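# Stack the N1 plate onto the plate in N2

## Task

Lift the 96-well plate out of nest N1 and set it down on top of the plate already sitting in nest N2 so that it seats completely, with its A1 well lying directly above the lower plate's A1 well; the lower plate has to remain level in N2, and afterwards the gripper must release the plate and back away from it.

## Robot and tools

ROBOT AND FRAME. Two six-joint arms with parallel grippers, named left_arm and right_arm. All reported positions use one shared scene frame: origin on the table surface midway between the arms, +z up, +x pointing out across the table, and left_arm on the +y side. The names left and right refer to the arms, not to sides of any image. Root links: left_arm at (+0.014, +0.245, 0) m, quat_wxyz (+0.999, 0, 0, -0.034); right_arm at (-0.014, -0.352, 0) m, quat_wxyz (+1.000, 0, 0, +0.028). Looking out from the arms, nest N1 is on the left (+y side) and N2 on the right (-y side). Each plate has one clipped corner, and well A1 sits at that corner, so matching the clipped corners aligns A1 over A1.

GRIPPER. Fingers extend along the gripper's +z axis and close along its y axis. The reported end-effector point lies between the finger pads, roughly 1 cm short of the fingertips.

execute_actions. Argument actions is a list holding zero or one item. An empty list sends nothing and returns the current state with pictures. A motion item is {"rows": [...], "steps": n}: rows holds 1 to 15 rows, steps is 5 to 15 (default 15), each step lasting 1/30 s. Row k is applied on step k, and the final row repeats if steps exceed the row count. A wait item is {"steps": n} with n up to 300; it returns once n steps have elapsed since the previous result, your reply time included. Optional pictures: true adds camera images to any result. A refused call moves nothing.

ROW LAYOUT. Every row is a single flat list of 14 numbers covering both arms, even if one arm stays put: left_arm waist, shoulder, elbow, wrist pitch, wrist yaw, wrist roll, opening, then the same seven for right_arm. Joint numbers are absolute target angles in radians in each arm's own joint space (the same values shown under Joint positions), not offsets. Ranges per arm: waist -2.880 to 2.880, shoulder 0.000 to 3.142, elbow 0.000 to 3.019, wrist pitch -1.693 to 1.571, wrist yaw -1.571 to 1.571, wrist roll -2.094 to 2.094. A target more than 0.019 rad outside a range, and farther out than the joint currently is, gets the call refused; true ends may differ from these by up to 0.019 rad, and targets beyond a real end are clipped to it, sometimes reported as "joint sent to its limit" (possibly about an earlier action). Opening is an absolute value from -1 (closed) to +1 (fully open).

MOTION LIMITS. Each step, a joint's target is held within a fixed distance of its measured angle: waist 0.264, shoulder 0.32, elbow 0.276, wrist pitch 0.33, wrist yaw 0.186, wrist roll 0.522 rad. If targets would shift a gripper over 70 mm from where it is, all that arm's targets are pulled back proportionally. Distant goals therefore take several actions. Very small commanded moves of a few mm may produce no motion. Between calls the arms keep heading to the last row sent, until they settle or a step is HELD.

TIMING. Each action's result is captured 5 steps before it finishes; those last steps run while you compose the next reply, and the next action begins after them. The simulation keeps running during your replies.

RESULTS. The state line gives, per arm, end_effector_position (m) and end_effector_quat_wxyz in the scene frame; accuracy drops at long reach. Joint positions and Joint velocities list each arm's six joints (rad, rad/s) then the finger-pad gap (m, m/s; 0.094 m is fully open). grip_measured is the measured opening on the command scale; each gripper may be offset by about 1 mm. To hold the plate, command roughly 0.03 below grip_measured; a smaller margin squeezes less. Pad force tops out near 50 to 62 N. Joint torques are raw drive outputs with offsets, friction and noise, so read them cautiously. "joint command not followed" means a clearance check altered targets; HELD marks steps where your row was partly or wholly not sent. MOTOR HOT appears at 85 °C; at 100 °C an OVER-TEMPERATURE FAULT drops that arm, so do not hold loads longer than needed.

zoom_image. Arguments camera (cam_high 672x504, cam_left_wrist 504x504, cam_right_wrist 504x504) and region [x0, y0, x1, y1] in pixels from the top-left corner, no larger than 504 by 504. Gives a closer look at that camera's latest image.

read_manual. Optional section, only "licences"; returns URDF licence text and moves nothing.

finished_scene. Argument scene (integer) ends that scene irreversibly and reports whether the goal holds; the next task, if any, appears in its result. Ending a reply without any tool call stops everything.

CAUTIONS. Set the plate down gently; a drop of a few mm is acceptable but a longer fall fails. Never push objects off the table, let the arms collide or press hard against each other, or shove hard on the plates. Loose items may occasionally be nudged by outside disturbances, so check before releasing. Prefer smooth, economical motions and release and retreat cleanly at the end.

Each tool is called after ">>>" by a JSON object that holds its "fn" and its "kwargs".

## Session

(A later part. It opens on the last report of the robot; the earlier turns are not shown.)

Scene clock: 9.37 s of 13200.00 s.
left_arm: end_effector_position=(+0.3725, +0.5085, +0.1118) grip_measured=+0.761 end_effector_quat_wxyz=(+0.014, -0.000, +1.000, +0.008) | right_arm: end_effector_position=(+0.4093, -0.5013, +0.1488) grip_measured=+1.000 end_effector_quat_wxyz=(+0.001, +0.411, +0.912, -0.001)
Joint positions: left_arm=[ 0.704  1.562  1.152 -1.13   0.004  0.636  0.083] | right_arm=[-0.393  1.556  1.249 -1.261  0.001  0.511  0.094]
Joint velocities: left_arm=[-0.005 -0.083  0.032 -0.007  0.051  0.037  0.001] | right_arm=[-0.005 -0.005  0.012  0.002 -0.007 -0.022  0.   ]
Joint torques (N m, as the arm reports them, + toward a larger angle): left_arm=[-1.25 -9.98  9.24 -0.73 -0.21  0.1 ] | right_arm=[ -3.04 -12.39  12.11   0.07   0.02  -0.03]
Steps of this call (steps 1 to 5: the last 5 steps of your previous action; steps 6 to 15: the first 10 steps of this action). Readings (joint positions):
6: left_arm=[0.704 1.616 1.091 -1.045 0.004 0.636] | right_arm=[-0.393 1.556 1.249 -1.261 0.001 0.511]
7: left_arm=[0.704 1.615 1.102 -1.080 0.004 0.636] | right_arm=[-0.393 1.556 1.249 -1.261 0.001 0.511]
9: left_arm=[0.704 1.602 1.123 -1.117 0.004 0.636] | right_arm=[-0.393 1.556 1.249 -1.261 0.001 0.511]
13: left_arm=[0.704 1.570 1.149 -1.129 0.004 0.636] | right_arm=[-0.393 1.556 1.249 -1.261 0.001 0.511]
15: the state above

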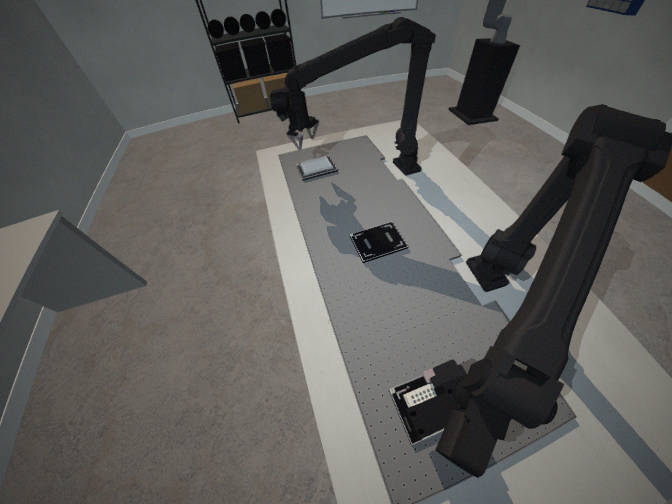

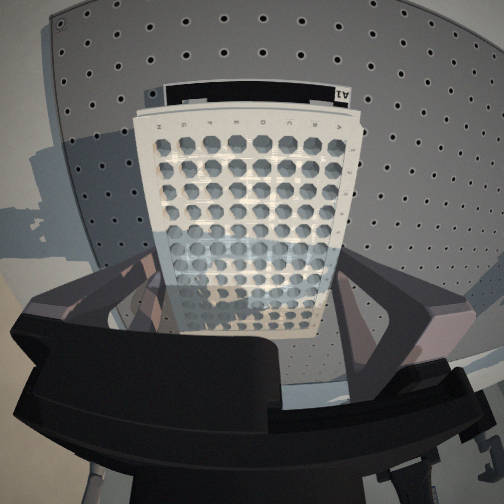

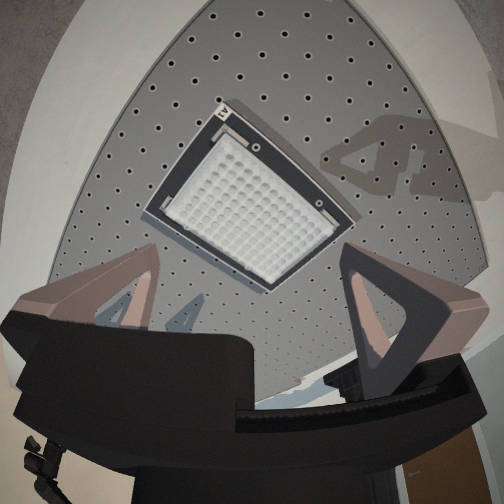

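>>> {"fn": "execute_actions", "kwargs": {"actions": [{"rows":[[-0.803,1.69,1.34,-1.21,0,-0.885,0.72,-0.6,1.57,1.28,-1.27,0,0.57,1]]}]}}

>>> {"fn": "execute_actions", "kwargs": {"actions": [{"steps":35}]}}

>>> {"fn": "execute_actions", "kwargs": {"actions": [{"rows":[[-0.803,1.755,1.242,-1.034,0,-0.885,0.72,-0.6,1.57,1.28,-1.27,0,0.57,1]]}]}}

>>> {"fn": "execute_actions", "kwargs": {"actions": [{"rows":[[-0.803,1.785,1.222,-0.997,0,-0.885,0.72,-0.6,1.57,1.28,-1.27,0,0.57,1]]}], "pictures": true}}

>>> {"fn": "zoom_image", "kwargs": {"camera": "cam_high", "region": [300,170,420,270]}}

Scene clock: 9.97 s of 13200.00 s.
left_arm: end_effector_position=(+0.4788, +0.3766, +0.1122) grip_measured=+0.761 end_effector_quat_wxyz=(+0.011, -0.076, +0.997, +0.004) | right_arm: end_effector_position=(+0.3581, -0.6033, +0.1488) grip_measured=+1.000 end_effector_quat_wxyz=(+0.001, +0.542, +0.841, -0.001)
Joint positions: left_arm=[ 0.343  1.66   1.274 -1.162 -0.004  0.122  0.083] | right_arm=[-0.647  1.556  1.249 -1.261  0.002  0.554  0.094]
Joint velocities: left_arm=[-1.431  0.122  0.09  -0.032 -0.037 -1.516 -0.   ] | right_arm=[-0.063  0.005  0.007 -0.012 -0.007  0.022  0.   ]
Joint torques (N m, as the arm reports them, + toward a larger angle): left_arm=[ -1.47 -11.95   9.52  -1.01  -0.02  -0.08] | right_arm=[  1.24 -11.79  12.16   0.15  -0.07   0.09]
Steps of this call (steps 1 to 5: the last 5 steps of your previous action; steps 6 to 8: the robot went on to your last target; steps 9 to 18: the first 10 steps of this action). Readings (joint positions):
9: left_arm=[0.694 1.566 1.160 -1.140 -0.001 0.592] | right_arm=[-0.402 1.556 1.249 -1.261 -0.003 0.515]
10: left_arm=[0.677 1.576 1.176 -1.151 -0.003 0.540] | right_arm=[-0.421 1.556 1.249 -1.261 -0.005 0.521]
12: left_arm=[0.613 1.604 1.214 -1.161 -0.004 0.436] | right_arm=[-0.488 1.556 1.249 -1.261 -0.005 0.532]
16: left_arm=[0.440 1.648 1.265 -1.162 -0.004 0.227] | right_arm=[-0.626 1.556 1.249 -1.261 0.002 0.549]
18: the state above

Scene clock: 11.13 s of 13200.00 s.
left_arm: end_effector_position=(+0.3300, -0.1266, +0.1158) grip_measured=+0.761 end_effector_quat_wxyz=(+0.002, +0.000, +1.000, -0.004) | right_arm: end_effector_position=(+0.3705, -0.5838, +0.1488) grip_measured=+1.000 end_effector_quat_wxyz=(+0.001, +0.522, +0.853, -0.001)
Joint positions: left_arm=[-0.798  1.677  1.306 -1.191  0.002 -0.865  0.083] | right_arm=[-0.596  1.556  1.249 -1.261  0.002  0.559  0.094]
Joint velocities: left_arm=[ 0.005 -0.015 -0.002 -0.022  0.007 -0.007  0.001] | right_arm=[-0.005 -0.015 -0.032  0.012  0.022 -0.037  0.   ]
Joint torques (N m, as the arm reports them, + toward a larger angle): left_arm=[ -1.19 -11.48   9.83  -0.76  -0.29  -0.11] | right_arm=[ -2.56 -12.26  12.11   0.1   -0.04   0.14]
Kept back: nothing.
Steps of this call (steps 1 to 5: the last 5 steps of your previous action; steps 6 to 35: the robot went on to your last target). Readings (joint positions):
1: left_arm=[0.293 1.663 1.276 -1.162 -0.004 0.070] | right_arm=[-0.646 1.556 1.249 -1.261 0.002 0.555]
2: left_arm=[0.243 1.666 1.277 -1.162 -0.004 0.018] | right_arm=[-0.641 1.556 1.249 -1.261 0.002 0.556]
4: left_arm=[0.141 1.669 1.278 -1.162 -0.004 -0.086] | right_arm=[-0.624 1.556 1.249 -1.261 0.002 0.558]
8: left_arm=[-0.067 1.671 1.278 -1.166 -0.004 -0.293] | right_arm=[-0.598 1.556 1.249 -1.261 0.002 0.558]
35: the state above

Scene clock: 11.47 s of 13200.00 s.
left_arm: end_effector_position=(+0.3291, -0.1258, +0.0503) grip_measured=+0.761 end_effector_quat_wxyz=(-0.006, -0.002, +1.000, +0.005) | right_arm: end_effector_position=(+0.3705, -0.5838, +0.1488) grip_measured=+1.000 end_effector_quat_wxyz=(+0.001, +0.522, +0.853, -0.001)
Joint positions: left_arm=[-0.798  1.763  1.232 -1.056  0.002 -0.869  0.083] | right_arm=[-0.596  1.556  1.249 -1.261  0.002  0.559  0.094]
Joint velocities: left_arm=[-0.005  0.063 -0.051  0.002  0.051 -0.095  0.   ] | right_arm=[-0.005  0.005  0.012  0.007 -0.007 -0.007  0.   ]
Joint torques (N m, as the arm reports them, + toward a larger angle): left_arm=[ -0.99 -13.63   7.7    0.7   -0.29  -0.11] | right_arm=[ -2.68 -12.26  12.18   0.18  -0.02   0.14]
Steps of this call (steps 1 to 10: the first 10 steps of this action). Readings (joint positions):
1: left_arm=[-0.798 1.679 1.296 -1.163 0.002 -0.866] | right_arm=[-0.596 1.556 1.249 -1.261 0.002 0.559]
2: left_arm=[-0.798 1.681 1.282 -1.119 0.002 -0.867] | right_arm=[-0.596 1.556 1.249 -1.261 0.002 0.559]
4: left_arm=[-0.798 1.702 1.261 -1.072 0.002 -0.868] | right_arm=[-0.596 1.556 1.249 -1.261 0.002 0.559]
8: left_arm=[-0.798 1.752 1.237 -1.056 0.002 -0.869] | right_arm=[-0.596 1.556 1.249 -1.261 0.002 0.559]
10: the state above

Scene clock: 11.97 s of 13200.00 s.
left_arm: end_effector_position=(+0.3322, -0.1294, +0.0450) grip_measured=+0.761 end_effector_quat_wxyz=(+0.002, -0.002, +1.000, -0.004) | right_arm: end_effector_position=(+0.3705, -0.5838, +0.1488) grip_measured=+1.000 end_effector_quat_wxyz=(+0.001, +0.522, +0.853, -0.001)
Joint positions: left_arm=[-0.798  1.767  1.222 -1.016  0.002 -0.87   0.083] | right_arm=[-0.596  1.556  1.249 -1.261  0.002  0.559  0.094]
Joint velocities: left_arm=[ 0.005 -0.005 -0.017  0.002  0.007 -0.022  0.   ] | right_arm=[-0.005 -0.015  0.002 -0.007 -0.095  0.007  0.   ]
Joint torques (N m, as the arm reports them, + toward a larger angle): left_arm=[ -1.06 -11.8    6.76   0.69  -0.29  -0.12] | right_arm=[ -2.69 -12.31  12.13   0.16  -0.05   0.09]
Steps of this call (steps 1 to 5: the last 5 steps of your previous action; steps 6 to 15: the first 10 steps of this action). Readings (joint positions):
6: left_arm=[-0.798 1.762 1.230 -1.045 0.002 -0.870] | right_arm=[-0.596 1.556 1.249 -1.261 0.002 0.559]
7: left_arm=[-0.798 1.762 1.227 -1.034 0.002 -0.870] | right_arm=[-0.596 1.556 1.249 -1.261 0.002 0.559]
9: left_arm=[-0.798 1.764 1.225 -1.021 0.002 -0.870] | right_arm=[-0.596 1.556 1.249 -1.261 0.002 0.559]
13: left_arm=[-0.798 1.767 1.222 -1.016 0.002 -0.870] | right_arm=[-0.596 1.556 1.249 -1.261 0.002 0.559]
15: the state above

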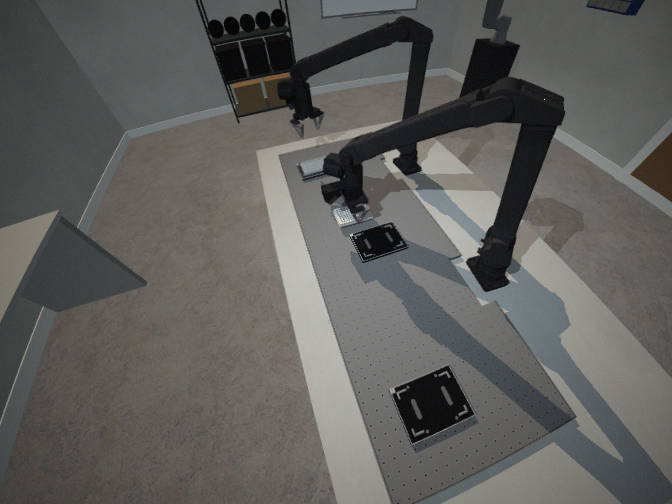

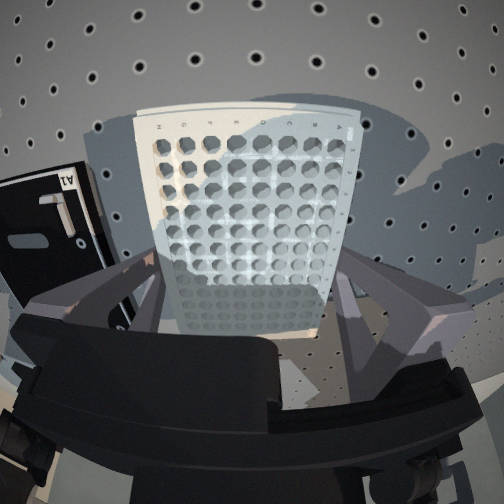

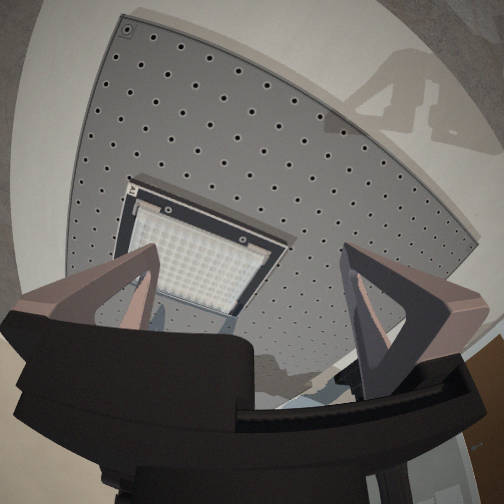

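Region (300, 170, 420, 270) of cam_high's 672x504 image, scaled by 4.200, with more detail than that image has.

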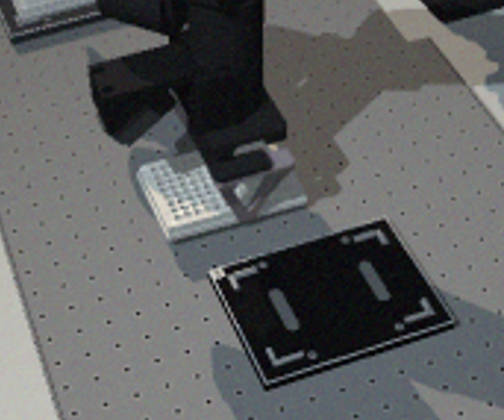

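>>> {"fn": "execute_actions", "kwargs": {"actions": [{"rows":[[-0.803,1.8,1.212,-0.978,0,-0.885,0.72,-0.6,1.57,1.28,-1.27,0,0.57,1]]}]}}

>>> {"fn": "execute_actions", "kwargs": {"actions": [{"rows":[[-0.803,1.812,1.205,-0.97,0,-0.885,0.72,-0.6,1.57,1.28,-1.27,0,0.57,1]]}]}}

Scene clock: 12.47 s of 13200.00 s.
left_arm: end_effector_position=(+0.3321, -0.1293, +0.0357) grip_measured=+0.761 end_effector_quat_wxyz=(+0.002, -0.002, +1.000, -0.004) | right_arm: end_effector_position=(+0.3705, -0.5838, +0.1488) grip_measured=+1.000 end_effector_quat_wxyz=(+0.001, +0.522, +0.853, -0.001)
Joint positions: left_arm=[-0.798  1.78   1.213 -0.996  0.002 -0.87   0.083] | right_arm=[-0.596  1.556  1.249 -1.261  0.002  0.559  0.094]
Joint velocities: left_arm=[ 0.005  0.015 -0.017  0.002  0.037  0.007 -0.001] | right_arm=[ 0.005 -0.005  0.007  0.002 -0.007  0.037  0.   ]
Joint torques (N m, as the arm reports them, + toward a larger angle): left_arm=[ -1.17 -11.35   6.58   0.62  -0.28  -0.1 ] | right_arm=[ -2.13 -12.2   12.13   0.21  -0.01   0.13]
Steps of this call (steps 1 to 5: the last 5 steps of your previous action; steps 6 to 15: the first 10 steps of this action). Readings (joint positions):
6: left_arm=[-0.798 1.768 1.221 -1.012 0.002 -0.870] | right_arm=[-0.596 1.556 1.249 -1.261 0.002 0.559]
7: left_arm=[-0.798 1.768 1.219 -1.006 0.002 -0.870] | right_arm=[-0.596 1.556 1.249 -1.261 0.002 0.559]
9: left_arm=[-0.798 1.772 1.216 -0.999 0.002 -0.870] | right_arm=[-0.596 1.556 1.249 -1.261 0.002 0.559]
13: left_arm=[-0.798 1.780 1.213 -0.997 0.002 -0.870] | right_arm=[-0.596 1.556 1.249 -1.261 0.002 0.559]
15: the state above

Scene clock: 12.97 s of 13200.00 s.
left_arm: end_effector_position=(+0.3322, -0.1295, +0.0356) grip_measured=+0.761 end_effector_quat_wxyz=(+0.002, -0.002, +1.000, -0.004) | right_arm: end_effector_position=(+0.3705, -0.5838, +0.1488) grip_measured=+1.000 end_effector_quat_wxyz=(+0.001, +0.522, +0.853, -0.001)
Joint positions: left_arm=[-0.798  1.78   1.213 -0.995  0.002 -0.87   0.083] | right_arm=[-0.596  1.556  1.249 -1.261  0.002  0.559  0.094]
Joint velocities: left_arm=[-0.005 -0.005 -0.012 -0.002  0.066 -0.095  0.001] | right_arm=[-0.005 -0.005 -0.022 -0.007  0.022 -0.022  0.   ]
Joint torques (N m, as the arm reports them, + toward a larger angle): left_arm=[ -1.05 -10.85   6.1    0.9   -0.29  -0.11] | right_arm=[ -2.55 -12.33  12.22   0.22   0.     0.1 ]
Steps of this call (steps 1 to 5: the last 5 steps of your previous action; steps 6 to 15: the first 10 steps of this action). Readings (joint positions):
6: left_arm=[-0.798 1.780 1.213 -0.995 0.002 -0.870] | right_arm=[-0.596 1.556 1.249 -1.261 0.002 0.559]
7: left_arm=[-0.798 1.780 1.213 -0.995 0.002 -0.870] | right_arm=[-0.596 1.556 1.249 -1.261 0.002 0.559]
9: left_arm=[-0.798 1.780 1.213 -0.995 0.002 -0.870] | right_arm=[-0.596 1.556 1.249 -1.261 0.002 0.559]
13: left_arm=[-0.798 1.780 1.213 -0.995 0.002 -0.870] | right_arm=[-0.596 1.556 1.249 -1.261 0.002 0.559]
15: the state above

>>> {"fn": "execute_actions", "kwargs": {"actions": [{"rows":[[-0.8,1.775,1.225,-0.995,0,-0.88,1,-0.6,1.5,1.09,-1.14,0,0.58,1]],"steps":8}]}}

>>> {"fn": "execute_actions", "kwargs": {"actions": [{"rows":[[-0.8,1.74,1.26,-1.03,0,-0.88,1,-0.6,1.5,1.09,-1.14,0,0.58,1],[-0.8,1.73,1.27,-1.04,0,-0.88,1,-0.6,1.5,1.09,-1.14,0,0.58,1],[-0.8,1.72,1.28,-1.06,0,-0.88,1,-0.6,1.5,1.09,-1.14,0,0.58,1],[-0.8,1.71,1.29,-1.09,0,-0.88,1,-0.6,1.5,1.09,-1.14,0,0.58,1],[-0.8,1.7,1.3,-1.14,0,-0.88,1,-0.6,1.5,1.09,-1.14,0,0.58,1]],"steps":12}]}}

>>> {"fn": "execute_actions", "kwargs": {"actions": [{"rows":[[0.4,1.3,1.1,-1.3,0,0,1,-0.3,1.5,1.09,-1.13,0,0.58,1]]}]}}

>>> {"fn": "execute_actions", "kwargs": {"actions": [{"rows":[[0.4,1.3,1.1,-1.3,0,0,1,0.52,1.5,1.09,-1.13,0,0.58,1]]}]}}

>>> {"fn": "execute_actions", "kwargs": {"actions": [{"rows":[[0.4,1.3,1.1,-1.3,0,0,1,0.52,1.555,1.02,-1.015,0,0.58,1]]}]}}

>>> {"fn": "execute_actions", "kwargs": {"actions": [{"steps":12}], "pictures": true}}

Scene clock: 13.40 s of 13200.00 s.
left_arm: end_effector_position=(+0.3323, -0.1295, +0.0361) grip_measured=+1.000 end_effector_quat_wxyz=(+0.002, -0.002, +1.000, -0.004) | right_arm: end_effector_position=(+0.3560, -0.5751, +0.1257) grip_measured=+1.000 end_effector_quat_wxyz=(+0.012, +0.524, +0.852, -0.001)
Joint positions: left_arm=[-0.798  1.779  1.213 -0.995  0.002 -0.87   0.094] | right_arm=[-0.596  1.521  1.144 -1.169  0.002  0.563  0.094]
Joint velocities: left_arm=[0.005 0.015 0.007 0.002 0.037 0.007 0.   ] | right_arm=[-0.005 -0.288 -1.15   0.286  0.007  0.022  0.   ]
Joint torques (N m, as the arm reports them, + toward a larger angle): left_arm=[ -0.83 -13.34   7.55  -0.07  -0.29  -0.06] | right_arm=[ -2.49 -12.79  10.63   0.68  -0.04   0.11]
Steps of this call (steps 1 to 5: the last 5 steps of your previous action; steps 6 to 10: the robot went on to your last target; steps 11 to 13: the first 3 steps of this action). Readings (joint positions):
11: left_arm=[-0.798 1.779 1.213 -0.995 0.002 -0.870] | right_arm=[-0.596 1.550 1.226 -1.230 0.002 0.560]
12: left_arm=[-0.798 1.779 1.213 -0.995 0.002 -0.870] | right_arm=[-0.596 1.534 1.185 -1.188 0.002 0.561]
13: the state above

Scene clock: 13.80 s of 13200.00 s.
left_arm: end_effector_position=(+0.3289, -0.1256, +0.0731) grip_measured=+1.000 end_effector_quat_wxyz=(-0.003, -0.002, +1.000, +0.002) | right_arm: end_effector_position=(+0.3337, -0.5617, +0.1014) grip_measured=+1.000 end_effector_quat_wxyz=(-0.013, +0.526, +0.850, -0.001)
Joint positions: left_arm=[-0.798  1.728  1.253 -1.102  0.002 -0.87   0.094] | right_arm=[-0.596  1.514  1.066 -1.149  0.002  0.568  0.094]
Joint velocities: left_arm=[-0.015 -0.376  0.217 -0.354  0.007 -0.007  0.   ] | right_arm=[-0.005 -0.005 -0.012 -0.007  0.051 -0.007  0.   ]
Joint torques (N m, as the arm reports them, + toward a larger angle): left_arm=[ -0.84 -12.93   9.47  -0.56  -0.3   -0.06] | right_arm=[ -2.9  -13.41  10.87   0.83  -0.04   0.15]
Steps of this call (steps 1 to 5: the last 5 steps of your previous action; steps 6 to 12: the first 7 steps of this action). Readings (joint positions):
6: left_arm=[-0.798 1.777 1.214 -0.998 0.002 -0.870] | right_arm=[-0.596 1.514 1.066 -1.157 0.002 0.567]
7: left_arm=[-0.798 1.774 1.216 -1.006 0.002 -0.870] | right_arm=[-0.596 1.514 1.066 -1.153 0.002 0.567]
9: left_arm=[-0.798 1.761 1.226 -1.035 0.002 -0.870] | right_arm=[-0.596 1.514 1.066 -1.151 0.002 0.568]
12: the state above

Scene clock: 14.30 s of 13200.00 s.
left_arm: end_effector_position=(+0.3601, +0.0349, +0.1741) grip_measured=+1.000 end_effector_quat_wxyz=(+0.034, +0.058, +0.998, -0.020) | right_arm: end_effector_position=(+0.3873, -0.4310, +0.1013) grip_measured=+1.000 end_effector_quat_wxyz=(-0.007, +0.372, +0.928, +0.001)
Joint positions: left_arm=[-0.476  1.377  1.123 -1.238  0.004 -0.427  0.094] | right_arm=[-0.25   1.514  1.066 -1.137 -0.004  0.569  0.094]
Joint velocities: left_arm=[ 1.626 -0.874 -0.066 -0.227  0.022  1.56   0.   ] | right_arm=[ 0.259 -0.005 -0.022 -0.002  0.051  0.007  0.   ]
Joint torques (N m, as the arm reports them, + toward a larger angle): left_arm=[ 0.19 -7.51  7.19 -0.55 -0.27  0.17] | right_arm=[ -6.36 -13.24  10.87   0.71   0.21   0.11]
Steps of this call (steps 1 to 5: the last 5 steps of your previous action; steps 6 to 15: the first 10 steps of this action). Readings (joint positions):
6: left_arm=[-0.792 1.671 1.267 -1.123 0.004 -0.838] | right_arm=[-0.585 1.514 1.066 -1.149 0.006 0.569]
7: left_arm=[-0.780 1.650 1.247 -1.133 0.004 -0.800] | right_arm=[-0.562 1.514 1.066 -1.148 0.007 0.569]
9: left_arm=[-0.735 1.588 1.197 -1.164 0.004 -0.724] | right_arm=[-0.481 1.514 1.066 -1.145 0.007 0.569]
13: left_arm=[-0.581 1.443 1.134 -1.219 0.004 -0.539] | right_arm=[-0.292 1.514 1.066 -1.137 -0.002 0.569]
15: the state above

Scene clock: 14.80 s of 13200.00 s.
left_arm: end_effector_position=(+0.3724, +0.3849, +0.1974) grip_measured=+1.000 end_effector_quat_wxyz=(+0.052, -0.211, +0.976, +0.011) | right_arm: end_effector_position=(+0.3865, -0.2700, +0.1013) grip_measured=+1.000 end_effector_quat_wxyz=(-0.005, +0.181, +0.983, -0.005)
Joint positions: left_arm=[ 0.439  1.292  1.104 -1.276 -0.005 -0.054  0.094] | right_arm=[ 0.15   1.514  1.066 -1.137  0.006  0.571  0.094]
Joint velocities: left_arm=[ 0.503  0.015 -0.09  -0.085  0.022  0.183  0.   ] | right_arm=[ 1.763 -0.015 -0.017 -0.007 -0.051  0.037  0.   ]
Joint torques (N m, as the arm reports them, + toward a larger angle): left_arm=[-6.26 -6.97  8.04 -0.56  0.1   0.3 ] | right_arm=[ -2.46 -12.86  10.19   0.7   -0.08   0.05]
Steps of this call (steps 1 to 5: the last 5 steps of your previous action; steps 6 to 15: the first 10 steps of this action). Readings (joint positions):
6: left_arm=[-0.091 1.285 1.121 -1.262 0.004 -0.193] | right_arm=[-0.277 1.514 1.066 -1.137 0.004 0.570]
7: left_arm=[-0.023 1.284 1.121 -1.262 0.004 -0.170] | right_arm=[-0.261 1.514 1.066 -1.137 0.006 0.571]
9: left_arm=[0.112 1.286 1.118 -1.262 0.003 -0.132] | right_arm=[-0.187 1.514 1.066 -1.137 0.007 0.571]
13: left_arm=[0.371 1.291 1.109 -1.270 -0.001 -0.072] | right_arm=[0.030 1.514 1.066 -1.137 0.006 0.571]
15: the state above

Scene clock: 15.30 s of 13200.00 s.
left_arm: end_effector_position=(+0.3749, +0.3705, +0.1956) grip_measured=+1.000 end_effector_quat_wxyz=(+0.048, -0.174, +0.983, +0.009) | right_arm: end_effector_position=(+0.3293, -0.1263, +0.0700) grip_measured=+1.000 end_effector_quat_wxyz=(+0.003, -0.006, +1.000, +0.003)
Joint positions: left_arm=[ 0.402  1.292  1.1   -1.281 -0.003 -0.016  0.094] | right_arm=[ 0.526  1.547  1.012 -1.027 -0.002  0.571  0.094]
Joint velocities: left_arm=[ 0.005  0.005  0.002 -0.012  0.037  0.022  0.   ] | right_arm=[-0.278 -0.005 -0.002 -0.002 -0.022  0.022  0.   ]
Joint torques (N m, as the arm reports them, + toward a larger angle): left_arm=[-0.71 -7.04  7.98 -0.54  0.    0.23] | right_arm=[ -1.46 -11.76   9.07   0.92   0.12   0.09]
Steps of this call (steps 1 to 5: the last 5 steps of your previous action; steps 6 to 15: the first 10 steps of this action). Readings (joint positions):
6: left_arm=[0.411 1.292 1.100 -1.281 -0.004 -0.026] | right_arm=[0.508 1.515 1.059 -1.109 -0.001 0.571]
7: left_arm=[0.406 1.292 1.100 -1.281 -0.003 -0.024] | right_arm=[0.547 1.516 1.049 -1.074 -0.003 0.571]
9: left_arm=[0.402 1.292 1.100 -1.281 -0.003 -0.020] | right_arm=[0.583 1.526 1.031 -1.038 -0.005 0.571]
13: left_arm=[0.402 1.292 1.100 -1.281 -0.003 -0.017] | right_arm=[0.550 1.545 1.012 -1.028 -0.004 0.571]
15: the state above

Scene clock: 15.70 s of 13200.00 s.
left_arm: end_effector_position=(+0.3749, +0.3705, +0.1956) grip_measured=+1.000 end_effector_quat_wxyz=(+0.048, -0.174, +0.984, +0.009) | right_arm: end_effector_position=(+0.3327, -0.1306, +0.0700) grip_measured=+1.000 end_effector_quat_wxyz=(+0.004, +0.000, +1.000, +0.003)
Joint positions: left_arm=[ 0.402  1.292  1.1   -1.281 -0.003 -0.015  0.094] | right_arm=[ 0.513  1.547  1.012 -1.025 -0.001  0.571  0.094]
Joint velocities: left_arm=[-0.015 -0.005 -0.012  0.007 -0.051 -0.007  0.   ] | right_arm=[-0.005 -0.015  0.002  0.002 -0.051 -0.037  0.   ]
Joint torques (N m, as the arm reports them, + toward a larger angle): left_arm=[-0.77 -7.15  7.98 -0.56  0.    0.21] | right_arm=[ -1.94 -11.46   9.3    0.97   0.13   0.09]
Kept back: nothing.
Steps of this call (steps 1 to 5: the last 5 steps of your previous action; steps 6 to 12: the robot went on to your last target). Readings (joint positions):
1: left_arm=[0.402 1.292 1.100 -1.281 -0.003 -0.016] | right_arm=[0.519 1.547 1.012 -1.026 -0.002 0.571]
2: left_arm=[0.402 1.292 1.100 -1.281 -0.003 -0.016] | right_arm=[0.514 1.547 1.012 -1.026 -0.001 0.571]
4: left_arm=[0.402 1.292 1.100 -1.281 -0.003 -0.015] | right_arm=[0.513 1.547 1.012 -1.025 -0.001 0.571]
8: left_arm=[0.402 1.292 1.100 -1.281 -0.003 -0.015] | right_arm=[0.513 1.547 1.012 -1.025 -0.001 0.571]
12: the state above

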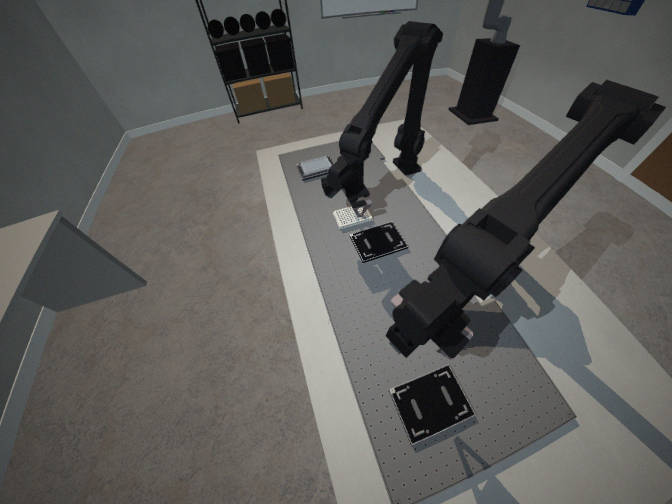

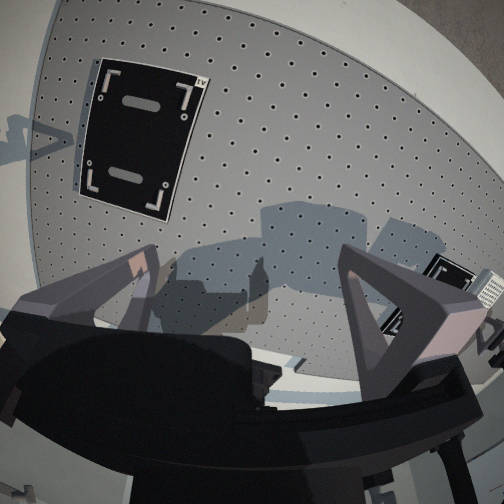

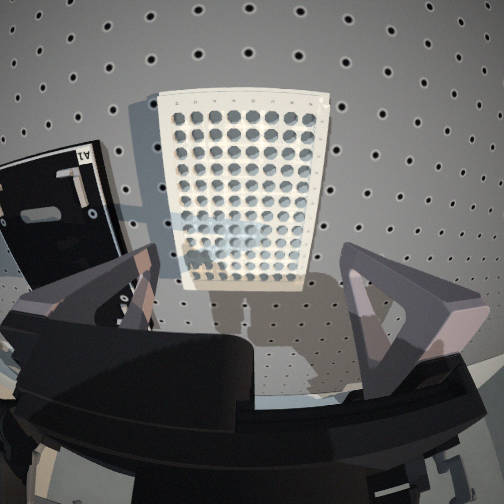

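>>> {"fn": "execute_actions", "kwargs": {"actions": [{"rows":[[0.4,1.3,1.1,-1.3,0,0,1,0.515,1.603,1.008,-0.966,0,0.58,1]]}]}}

>>> {"fn": "execute_actions", "kwargs": {"actions": [{"steps":6}], "pictures": true}}

Scene clock: 16.30 s of 13200.00 s.
left_arm: end_effector_position=(+0.3749, +0.3705, +0.1956) grip_measured=+1.000 end_effector_quat_wxyz=(+0.048, -0.174, +0.984, +0.009) | right_arm: end_effector_position=(+0.3364, -0.1282, +0.0491) grip_measured=+1.000 end_effector_quat_wxyz=(+0.001, +0.000, +1.000, +0.002)
Joint positions: left_arm=[ 0.402  1.292  1.1   -1.281 -0.003 -0.015  0.094] | right_arm=[ 0.513  1.593  1.002 -0.976 -0.001  0.571  0.094]
Joint velocities: left_arm=[-0.005  0.005 -0.002 -0.002 -0.037  0.022  0.   ] | right_arm=[-0.005  0.005 -0.012  0.002  0.051 -0.007  0.   ]
Joint torques (N m, as the arm reports them, + toward a larger angle): left_arm=[-0.88 -7.02  7.99 -0.56  0.    0.22] | right_arm=[ -2.52 -11.67   8.69   0.88   0.08   0.09]
Steps of this call (steps 1 to 8: the robot went on to your last target; steps 9 to 18: the first 10 steps of this action). Readings (joint positions):
9: left_arm=[0.402 1.292 1.100 -1.281 -0.003 -0.015] | right_arm=[0.513 1.549 1.010 -1.015 -0.001 0.571]
10: left_arm=[0.402 1.292 1.100 -1.281 -0.003 -0.015] | right_arm=[0.513 1.554 1.010 -1.001 -0.001 0.571]
12: left_arm=[0.402 1.292 1.100 -1.281 -0.003 -0.015] | right_arm=[0.513 1.569 1.010 -0.982 -0.001 0.571]
16: left_arm=[0.402 1.292 1.100 -1.281 -0.003 -0.015] | right_arm=[0.513 1.591 1.004 -0.976 -0.001 0.571]
18: the state above

Scene clock: 16.50 s of 13200.00 s.
left_arm: end_effector_position=(+0.3749, +0.3705, +0.1956) grip_measured=+1.000 end_effector_quat_wxyz=(+0.048, -0.174, +0.984, +0.009) | right_arm: end_effector_position=(+0.3366, -0.1281, +0.0491) grip_measured=+1.000 end_effector_quat_wxyz=(+0.002, +0.000, +1.000, +0.002)
Joint positions: left_arm=[ 0.402  1.292  1.1   -1.281 -0.003 -0.015  0.094] | right_arm=[ 0.513  1.593  1.002 -0.976 -0.001  0.571  0.094]
Joint velocities: left_arm=[-0.015  0.005 -0.022 -0.012 -0.037 -0.051  0.   ] | right_arm=[-0.015 -0.005 -0.012  0.032 -0.007  0.007  0.   ]
Joint torques (N m, as the arm reports them, + toward a larger angle): left_arm=[-0.83 -6.95  7.97 -0.56  0.    0.22] | right_arm=[ -2.25 -11.82   8.5    0.82   0.12   0.11]
Kept back: nothing.
Steps of this call (steps 1 to 5: the last 5 steps of your previous action; step 6: the robot went on to your last target). Readings (joint positions):
1: left_arm=[0.402 1.292 1.100 -1.281 -0.003 -0.015] | right_arm=[0.513 1.593 1.002 -0.976 -0.001 0.571]
2: left_arm=[0.402 1.292 1.100 -1.281 -0.003 -0.015] | right_arm=[0.513 1.593 1.002 -0.976 -0.001 0.571]
4: left_arm=[0.402 1.292 1.100 -1.281 -0.003 -0.015] | right_arm=[0.513 1.593 1.002 -0.976 -0.001 0.571]
6: the state above

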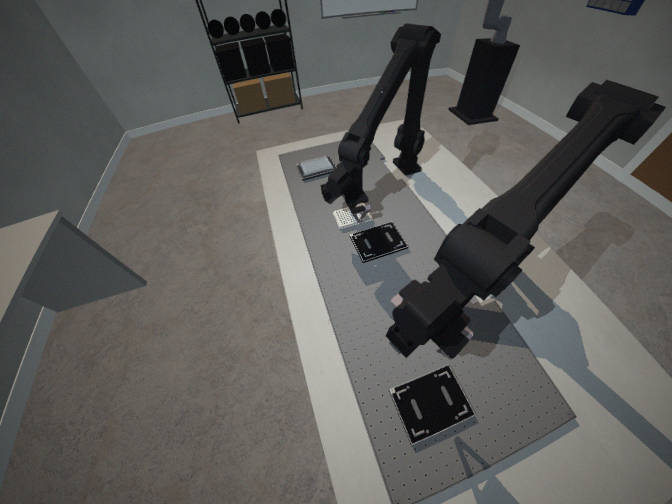

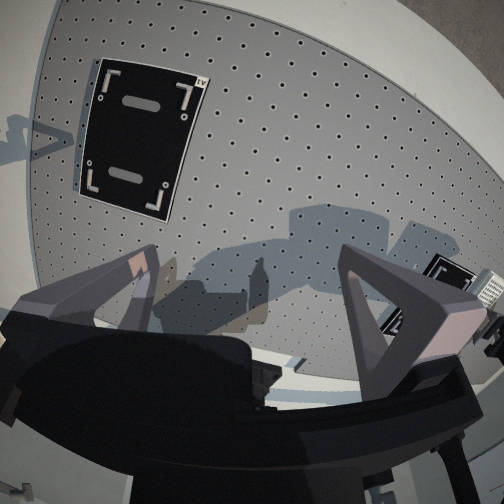

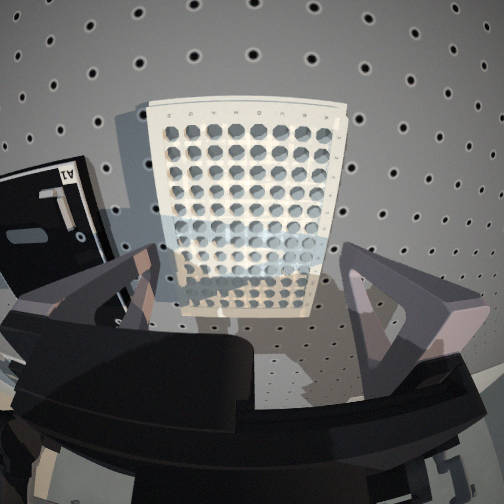

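>>> {"fn": "execute_actions", "kwargs": {"actions": [{"rows":[[0.4,1.3,1.1,-1.3,0,0,1,0.515,1.636,0.997,-0.932,0,0.58,1]]}], "pictures": true}}

Scene clock: 17.03 s of 13200.00 s.
left_arm: end_effector_position=(+0.3749, +0.3705, +0.1956) grip_measured=+1.000 end_effector_quat_wxyz=(+0.048, -0.174, +0.984, +0.009) | right_arm: end_effector_position=(+0.3375, -0.1275, +0.0345) grip_measured=+1.000 end_effector_quat_wxyz=(-0.001, +0.000, +1.000, +0.000)
Joint positions: left_arm=[ 0.402  1.292  1.1   -1.281 -0.003 -0.015  0.094] | right_arm=[ 0.513  1.622  0.992 -0.942 -0.001  0.571  0.094]
Joint velocities: left_arm=[-0.005 -0.005  0.022  0.007 -0.022  0.007  0.   ] | right_arm=[-0.005 -0.015 -0.002 -0.007  0.007  0.007  0.   ]
Joint torques (N m, as the arm reports them, + toward a larger angle): left_arm=[-0.86 -7.    7.98 -0.52  0.    0.21] | right_arm=[ -2.13 -11.     8.13   0.89   0.11   0.08]
Steps of this call (steps 1 to 6: the robot went on to your last target; steps 7 to 16: the first 10 steps of this action). Readings (joint positions):
7: left_arm=[0.402 1.292 1.100 -1.281 -0.003 -0.015] | right_arm=[0.513 1.594 1.000 -0.969 -0.001 0.571]
8: left_arm=[0.402 1.292 1.100 -1.281 -0.003 -0.015] | right_arm=[0.513 1.597 1.000 -0.958 -0.001 0.571]
10: left_arm=[0.402 1.292 1.100 -1.281 -0.003 -0.015] | right_arm=[0.513 1.607 0.999 -0.947 -0.001 0.571]
14: left_arm=[0.402 1.292 1.100 -1.281 -0.003 -0.015] | right_arm=[0.513 1.621 0.994 -0.942 -0.001 0.571]
16: the state above

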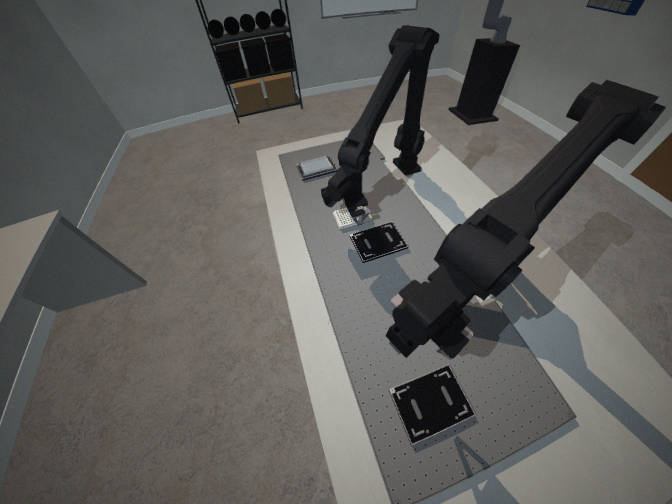

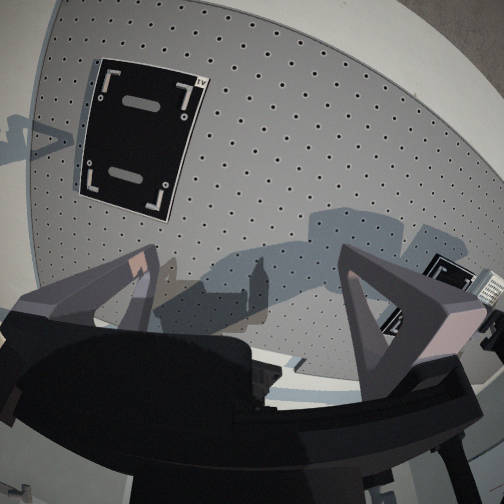

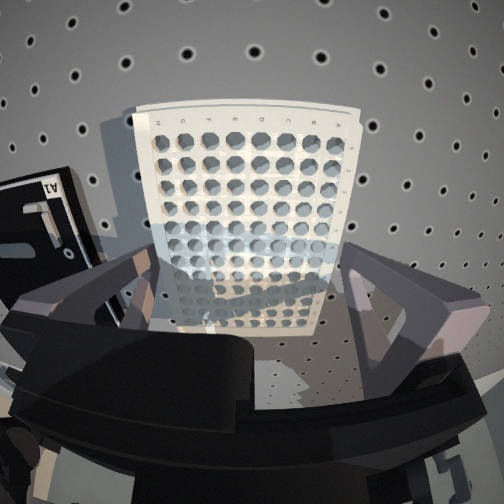

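>>> {"fn": "execute_actions", "kwargs": {"actions": [{"rows":[[0.4,1.3,1.1,-1.3,0,0,1,0.515,1.622,1.005,-0.94,0,0.58,0.85],[0.4,1.3,1.1,-1.3,0,0,1,0.515,1.622,1.005,-0.94,0,0.58,0.8],[0.4,1.3,1.1,-1.3,0,0,1,0.515,1.622,1.005,-0.94,0,0.58,0.77],[0.4,1.3,1.1,-1.3,0,0,1,0.515,1.622,1.005,-0.94,0,0.58,0.71]],"steps":12}]}}

>>> {"fn": "execute_actions", "kwargs": {"actions": [{"rows":[[0.4,1.3,1.1,-1.3,0,0,1,0.515,1.57,1.04,-0.96,0,0.58,0.71],[0.4,1.3,1.1,-1.3,0,0,1,0.515,1.55,1.05,-0.98,0,0.58,0.71],[0.4,1.3,1.1,-1.3,0,0,1,0.515,1.53,1.07,-1.02,0,0.58,0.71],[0.4,1.3,1.1,-1.3,0,0,1,0.515,1.51,1.08,-1.06,0,0.58,0.71],[0.4,1.3,1.1,-1.3,0,0,1,0.515,1.49,1.09,-1.12,0,0.58,0.71]],"steps":13}]}}

>>> {"fn": "execute_actions", "kwargs": {"actions": [{"rows":[[0.4,1.3,1.1,-1.3,0,0,1,-0.371,1.49,1.09,-1.12,0,-0.315,0.71]]}]}}

>>> {"fn": "execute_actions", "kwargs": {"actions": [{"steps":22}]}}

>>> {"fn": "execute_actions", "kwargs": {"actions": [{"rows":[[0.4,1.3,1.1,-1.3,0,0,1,-0.371,1.552,1.024,-1.03,0,-0.315,0.71]]}]}}

>>> {"fn": "execute_actions", "kwargs": {"actions": [{"steps":6}], "pictures": true}}

Scene clock: 17.60 s of 13200.00 s.
left_arm: end_effector_position=(+0.3749, +0.3705, +0.1956) grip_measured=+1.000 end_effector_quat_wxyz=(+0.048, -0.174, +0.984, +0.009) | right_arm: end_effector_position=(+0.3374, -0.1275, +0.0344) grip_measured=+0.743 end_effector_quat_wxyz=(-0.001, +0.000, +1.000, +0.000)
Joint positions: left_arm=[ 0.402  1.292  1.1   -1.281 -0.003 -0.015  0.094] | right_arm=[ 0.513  1.622  0.992 -0.942 -0.001  0.571  0.082]
Joint velocities: left_arm=[-0.005 -0.005 -0.002 -0.002  0.066 -0.066  0.   ] | right_arm=[-0.005 -0.005 -0.002 -0.002  0.007 -0.022  0.001]
Joint torques (N m, as the arm reports them, + toward a larger angle): left_arm=[-0.81 -6.96  7.97 -0.56  0.    0.21] | right_arm=[ -2.09 -12.96   9.05   0.68   0.09   0.09]
Steps of this call (steps 1 to 5: the last 5 steps of your previous action; steps 6 to 10: the robot went on to your last target; steps 11 to 17: the first 7 steps of this action). Readings (joint positions):
11: left_arm=[0.402 1.292 1.100 -1.281 -0.003 -0.015] | right_arm=[0.513 1.622 0.992 -0.942 -0.001 0.571]
12: left_arm=[0.402 1.292 1.100 -1.281 -0.003 -0.015] | right_arm=[0.513 1.622 0.992 -0.942 -0.001 0.571]
14: left_arm=[0.402 1.292 1.100 -1.281 -0.003 -0.015] | right_arm=[0.513 1.622 0.992 -0.942 -0.001 0.571]
17: the state above

Scene clock: 18.03 s of 13200.00 s.
left_arm: end_effector_position=(+0.3749, +0.3705, +0.1956) grip_measured=+1.000 end_effector_quat_wxyz=(+0.048, -0.174, +0.984, +0.009) | right_arm: end_effector_position=(+0.3291, -0.1329, +0.0857) grip_measured=+0.743 end_effector_quat_wxyz=(-0.007, +0.000, +1.000, -0.004)
Joint positions: left_arm=[ 0.402  1.292  1.1   -1.281 -0.003 -0.015  0.094] | right_arm=[ 0.513  1.532  1.041 -1.096 -0.001  0.571  0.082]
Joint velocities: left_arm=[-0.005 -0.005 -0.007  0.002 -0.066 -0.022  0.   ] | right_arm=[-0.015 -0.542  0.198 -0.256 -0.022 -0.037 -0.001]
Joint torques (N m, as the arm reports them, + toward a larger angle): left_arm=[-0.87 -6.99  7.99 -0.57  0.    0.22] | right_arm=[ -2.06 -12.92  11.94   0.38   0.13   0.1 ]
Steps of this call (steps 1 to 5: the last 5 steps of your previous action; steps 6 to 13: the first 8 steps of this action). Readings (joint positions):
6: left_arm=[0.402 1.292 1.100 -1.281 -0.003 -0.015] | right_arm=[0.513 1.621 0.993 -0.944 -0.001 0.571]
7: left_arm=[0.402 1.292 1.100 -1.281 -0.003 -0.015] | right_arm=[0.513 1.618 0.994 -0.952 -0.001 0.571]
9: left_arm=[0.402 1.292 1.100 -1.281 -0.003 -0.015] | right_arm=[0.513 1.601 1.006 -0.996 -0.001 0.571]
13: the state above

Scene clock: 18.53 s of 13200.00 s.
left_arm: end_effector_position=(+0.3749, +0.3705, +0.1956) grip_measured=+1.000 end_effector_quat_wxyz=(+0.048, -0.174, +0.984, +0.009) | right_arm: end_effector_position=(+0.3979, -0.3061, +0.1101) grip_measured=+0.743 end_effector_quat_wxyz=(+0.018, -0.057, +0.998, +0.004)
Joint positions: left_arm=[ 0.402  1.292  1.1   -1.281 -0.003 -0.015  0.094] | right_arm=[ 0.054  1.488  1.062 -1.109 -0.006 -0.004  0.082]
Joint velocities: left_arm=[-0.005 -0.005  0.007 -0.007 -0.007 -0.022  0.   ] | right_arm=[-1.773  0.005 -0.002  0.007  0.051 -1.223 -0.001]
Joint torques (N m, as the arm reports them, + toward a larger angle): left_arm=[-0.79 -7.    7.98 -0.56  0.    0.22] | right_arm=[ -1.91 -11.71  10.5    0.25   0.16  -0.05]
Steps of this call (steps 1 to 5: the last 5 steps of your previous action; steps 6 to 15: the first 10 steps of this action). Readings (joint positions):
6: left_arm=[0.402 1.292 1.100 -1.281 -0.003 -0.015] | right_arm=[0.502 1.488 1.062 -1.109 -0.006 0.517]
7: left_arm=[0.402 1.292 1.100 -1.281 -0.003 -0.015] | right_arm=[0.479 1.488 1.062 -1.109 -0.008 0.453]
9: left_arm=[0.402 1.292 1.100 -1.281 -0.003 -0.015] | right_arm=[0.397 1.488 1.062 -1.109 -0.008 0.328]
13: left_arm=[0.402 1.292 1.100 -1.281 -0.003 -0.015] | right_arm=[0.176 1.488 1.062 -1.109 -0.007 0.086]
15: the state above

Scene clock: 19.27 s of 13200.00 s.
left_arm: end_effector_position=(+0.3749, +0.3705, +0.1956) grip_measured=+1.000 end_effector_quat_wxyz=(+0.048, -0.174, +0.984, +0.009) | right_arm: end_effector_position=(+0.3801, -0.4785, +0.1100) grip_measured=+0.743 end_effector_quat_wxyz=(+0.015, +0.004, +1.000, -0.006)
Joint positions: left_arm=[ 0.402  1.292  1.1   -1.281 -0.003 -0.015  0.094] | right_arm=[-0.364  1.488  1.062 -1.112  0.001 -0.3    0.082]
Joint velocities: left_arm=[-0.005 -0.005  0.012 -0.017 -0.022  0.007  0.   ] | right_arm=[ 0.005  0.005  0.002 -0.012 -0.081  0.022  0.   ]
Joint torques (N m, as the arm reports them, + toward a larger angle): left_arm=[-0.83 -7.03  7.97 -0.56  0.    0.22] | right_arm=[ -2.2  -11.8   11.59   0.3   -0.09  -0.06]
Kept back: nothing.
Steps of this call (steps 1 to 5: the last 5 steps of your previous action; steps 6 to 22: the robot went on to your last target). Readings (joint positions):
1: left_arm=[0.402 1.292 1.100 -1.281 -0.003 -0.015] | right_arm=[-0.007 1.488 1.062 -1.109 -0.006 -0.041]
2: left_arm=[0.402 1.292 1.100 -1.281 -0.003 -0.015] | right_arm=[-0.069 1.488 1.062 -1.109 -0.005 -0.073]
4: left_arm=[0.402 1.292 1.100 -1.281 -0.003 -0.015] | right_arm=[-0.194 1.488 1.062 -1.109 -0.004 -0.128]
8: left_arm=[0.402 1.292 1.100 -1.281 -0.003 -0.015] | right_arm=[-0.403 1.488 1.062 -1.109 0.005 -0.228]
22: the state above

Scene clock: 19.60 s of 13200.00 s.
left_arm: end_effector_position=(+0.3749, +0.3705, +0.1956) grip_measured=+1.000 end_effector_quat_wxyz=(+0.048, -0.174, +0.984, +0.009) | right_arm: end_effector_position=(+0.3740, -0.4766, +0.0685) grip_measured=+0.743 end_effector_quat_wxyz=(-0.005, +0.002, +1.000, +0.001)
Joint positions: left_arm=[ 0.402  1.292  1.1   -1.281 -0.003 -0.015  0.094] | right_arm=[-0.364  1.551  1.012 -1.042  0.001 -0.303  0.082]
Joint velocities: left_arm=[-0.005  0.005 -0.012  0.022  0.022  0.007  0.   ] | right_arm=[-0.005 -0.005 -0.002 -0.002 -0.007  0.037  0.001]
Joint torques (N m, as the arm reports them, + toward a larger angle): left_arm=[-0.88 -7.05  7.97 -0.56  0.    0.22] | right_arm=[ -2.61 -12.56   9.38   0.97  -0.13  -0.06]
Steps of this call (steps 1 to 10: the first 10 steps of this action). Readings (joint positions):
1: left_arm=[0.402 1.292 1.100 -1.281 -0.003 -0.015] | right_arm=[-0.364 1.490 1.056 -1.096 0.001 -0.301]
2: left_arm=[0.402 1.292 1.100 -1.281 -0.003 -0.015] | right_arm=[-0.364 1.493 1.048 -1.073 0.001 -0.302]
4: left_arm=[0.402 1.292 1.100 -1.281 -0.003 -0.015] | right_arm=[-0.364 1.512 1.032 -1.049 0.001 -0.302]
8: left_arm=[0.402 1.292 1.100 -1.281 -0.003 -0.015] | right_arm=[-0.364 1.547 1.015 -1.042 0.001 -0.303]
10: the state above

Scene clock: 19.80 s of 13200.00 s.
left_arm: end_effector_position=(+0.3749, +0.3705, +0.1956) grip_measured=+1.000 end_effector_quat_wxyz=(+0.048, -0.174, +0.984, +0.009) | right_arm: end_effector_position=(+0.3747, -0.4768, +0.0685) grip_measured=+0.743 end_effector_quat_wxyz=(-0.004, +0.002, +1.000, +0.000)
Joint positions: left_arm=[ 0.402  1.292  1.1   -1.281 -0.003 -0.015  0.094] | right_arm=[-0.364  1.551  1.012 -1.039  0.001 -0.304  0.082]
Joint velocities: left_arm=[-0.015 -0.005 -0.002 -0.002 -0.007  0.007  0.   ] | right_arm=[-0.005 -0.005 -0.002  0.002 -0.037 -0.037 -0.   ]
Joint torques (N m, as the arm reports them, + toward a larger angle): left_arm=[-0.8  -6.99  7.97 -0.56  0.    0.21] | right_arm=[ -2.8  -12.19   9.44   0.84  -0.09  -0.08]
Kept back: nothing.
Steps of this call (steps 1 to 5: the last 5 steps of your previous action; step 6: the robot went on to your last target). Readings (joint positions):
1: left_arm=[0.402 1.292 1.100 -1.281 -0.003 -0.015] | right_arm=[-0.364 1.551 1.012 -1.042 0.001 -0.303]
2: left_arm=[0.402 1.292 1.100 -1.281 -0.003 -0.015] | right_arm=[-0.364 1.551 1.012 -1.041 0.001 -0.303]
4: left_arm=[0.402 1.292 1.100 -1.281 -0.003 -0.015] | right_arm=[-0.364 1.551 1.012 -1.040 0.001 -0.304]
6: the state above

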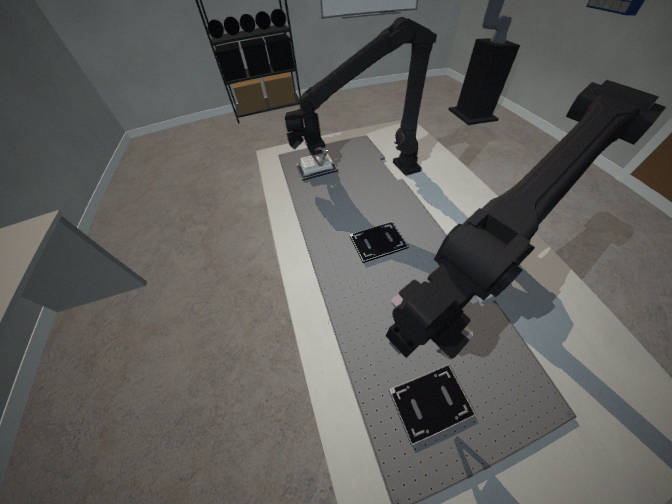

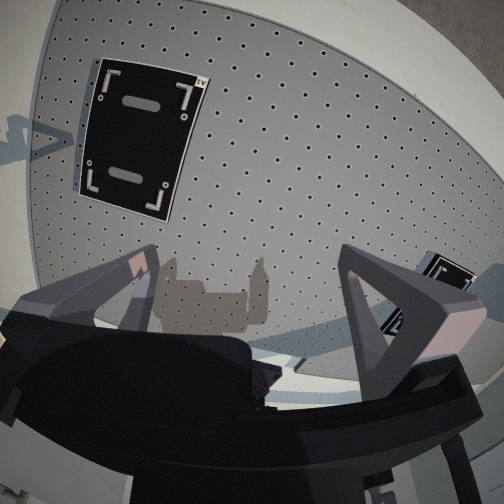

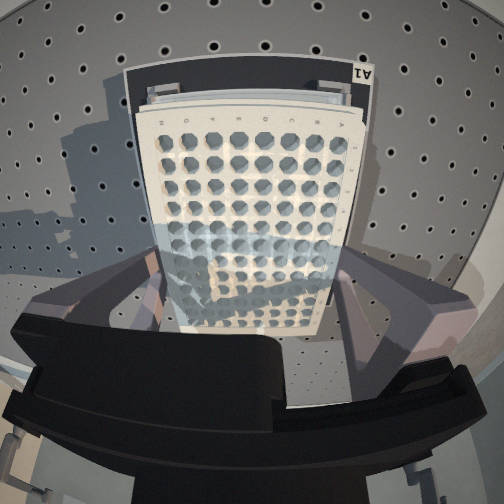

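>>> {"fn": "execute_actions", "kwargs": {"actions": [{"rows":[[0.4,1.3,1.1,-1.3,0,0,1,-0.352,1.582,1.024,-1.013,0,-0.33,0.71]]}]}}

>>> {"fn": "execute_actions", "kwargs": {"actions": [{"steps":6}], "pictures": true}}

>>> {"fn": "zoom_image", "kwargs": {"camera": "cam_right_wrist", "region": [100,40,400,260]}}

Scene clock: 20.37 s of 13200.00 s.
left_arm: end_effector_position=(+0.3749, +0.3705, +0.1956) grip_measured=+1.000 end_effector_quat_wxyz=(+0.048, -0.174, +0.984, +0.009) | right_arm: end_effector_position=(+0.3781, -0.4759, +0.0626) grip_measured=+0.743 end_effector_quat_wxyz=(-0.003, -0.007, +1.000, +0.000)
Joint positions: left_arm=[ 0.402  1.292  1.1   -1.281 -0.003 -0.015  0.094] | right_arm=[-0.36   1.567  1.012 -1.023  0.001 -0.317  0.082]
Joint velocities: left_arm=[-0.005 -0.015 -0.007  0.007  0.007  0.007  0.   ] | right_arm=[-0.005 -0.005  0.002  0.002  0.037 -0.095  0.001]
Joint torques (N m, as the arm reports them, + toward a larger angle): left_arm=[-0.83 -7.03  7.96 -0.57  0.    0.22] | right_arm=[ -1.7  -10.84   9.28   0.98  -0.12  -0.05]
Steps of this call (steps 1 to 7: the robot went on to your last target; steps 8 to 17: the first 10 steps of this action). Readings (joint positions):
8: left_arm=[0.402 1.292 1.100 -1.281 -0.003 -0.015] | right_arm=[-0.364 1.552 1.012 -1.036 0.001 -0.306]
9: left_arm=[0.402 1.292 1.100 -1.281 -0.003 -0.015] | right_arm=[-0.363 1.553 1.012 -1.032 0.001 -0.309]
11: left_arm=[0.402 1.292 1.100 -1.281 -0.003 -0.015] | right_arm=[-0.362 1.558 1.012 -1.025 0.001 -0.312]
15: left_arm=[0.402 1.292 1.100 -1.281 -0.003 -0.015] | right_arm=[-0.360 1.566 1.012 -1.023 0.001 -0.316]
17: the state above

Scene clock: 20.57 s of 13200.00 s.
left_arm: end_effector_position=(+0.3749, +0.3705, +0.1956) grip_measured=+1.000 end_effector_quat_wxyz=(+0.048, -0.174, +0.984, +0.009) | right_arm: end_effector_position=(+0.3781, -0.4759, +0.0626) grip_measured=+0.743 end_effector_quat_wxyz=(-0.003, -0.008, +1.000, +0.000)
Joint positions: left_arm=[ 0.402  1.292  1.1   -1.281 -0.003 -0.015  0.094] | right_arm=[-0.36   1.567  1.012 -1.023  0.001 -0.318  0.082]
Joint velocities: left_arm=[-0.005 -0.005 -0.007  0.002  0.051 -0.022  0.   ] | right_arm=[-0.005 -0.005  0.002  0.007 -0.066 -0.037  0.   ]
Joint torques (N m, as the arm reports them, + toward a larger angle): left_arm=[-0.78 -7.05  7.98 -0.55  0.    0.21] | right_arm=[ -1.78 -11.01   9.41   0.94  -0.09  -0.07]
Kept back: nothing.
Steps of this call (steps 1 to 5: the last 5 steps of your previous action; step 6: the robot went on to your last target). Readings (joint positions):
1: left_arm=[0.402 1.292 1.100 -1.281 -0.003 -0.015] | right_arm=[-0.360 1.567 1.012 -1.023 0.001 -0.317]
2: left_arm=[0.402 1.292 1.100 -1.281 -0.003 -0.015] | right_arm=[-0.360 1.567 1.012 -1.023 0.001 -0.318]
4: left_arm=[0.402 1.292 1.100 -1.281 -0.003 -0.015] | right_arm=[-0.360 1.567 1.012 -1.023 0.001 -0.318]
6: the state above

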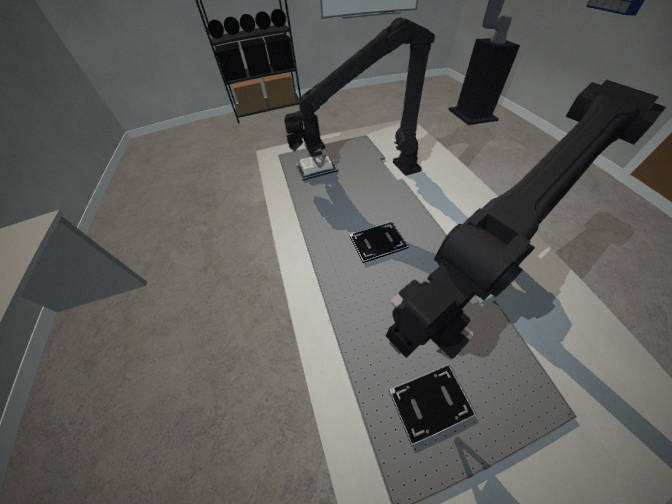

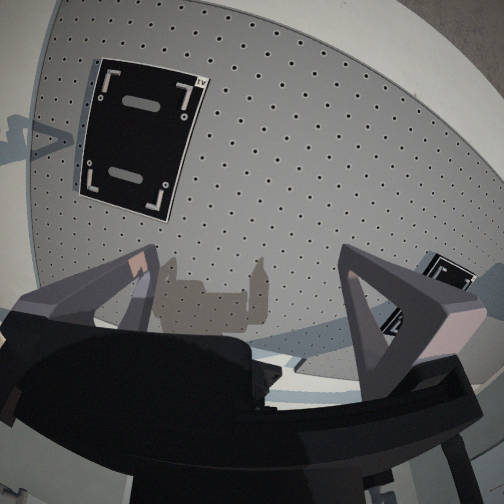

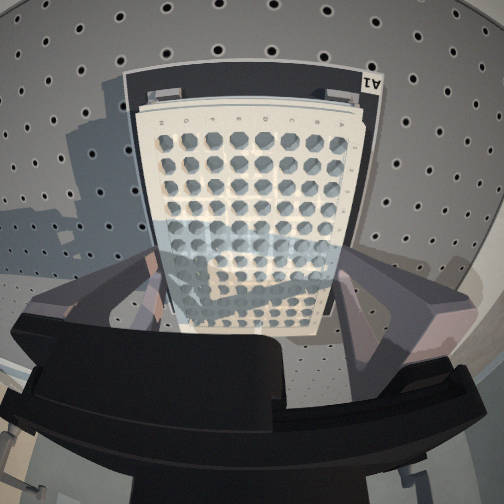

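Region (100, 40, 400, 260) of cam_right_wrist's 504x504 image, scaled by 1.680, with more detail than that image has; it fills the top 370 rows of this view, and the rest is white.

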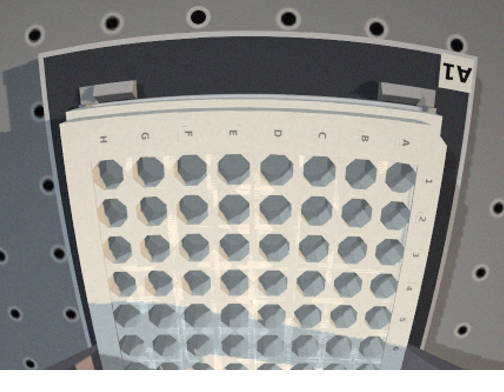

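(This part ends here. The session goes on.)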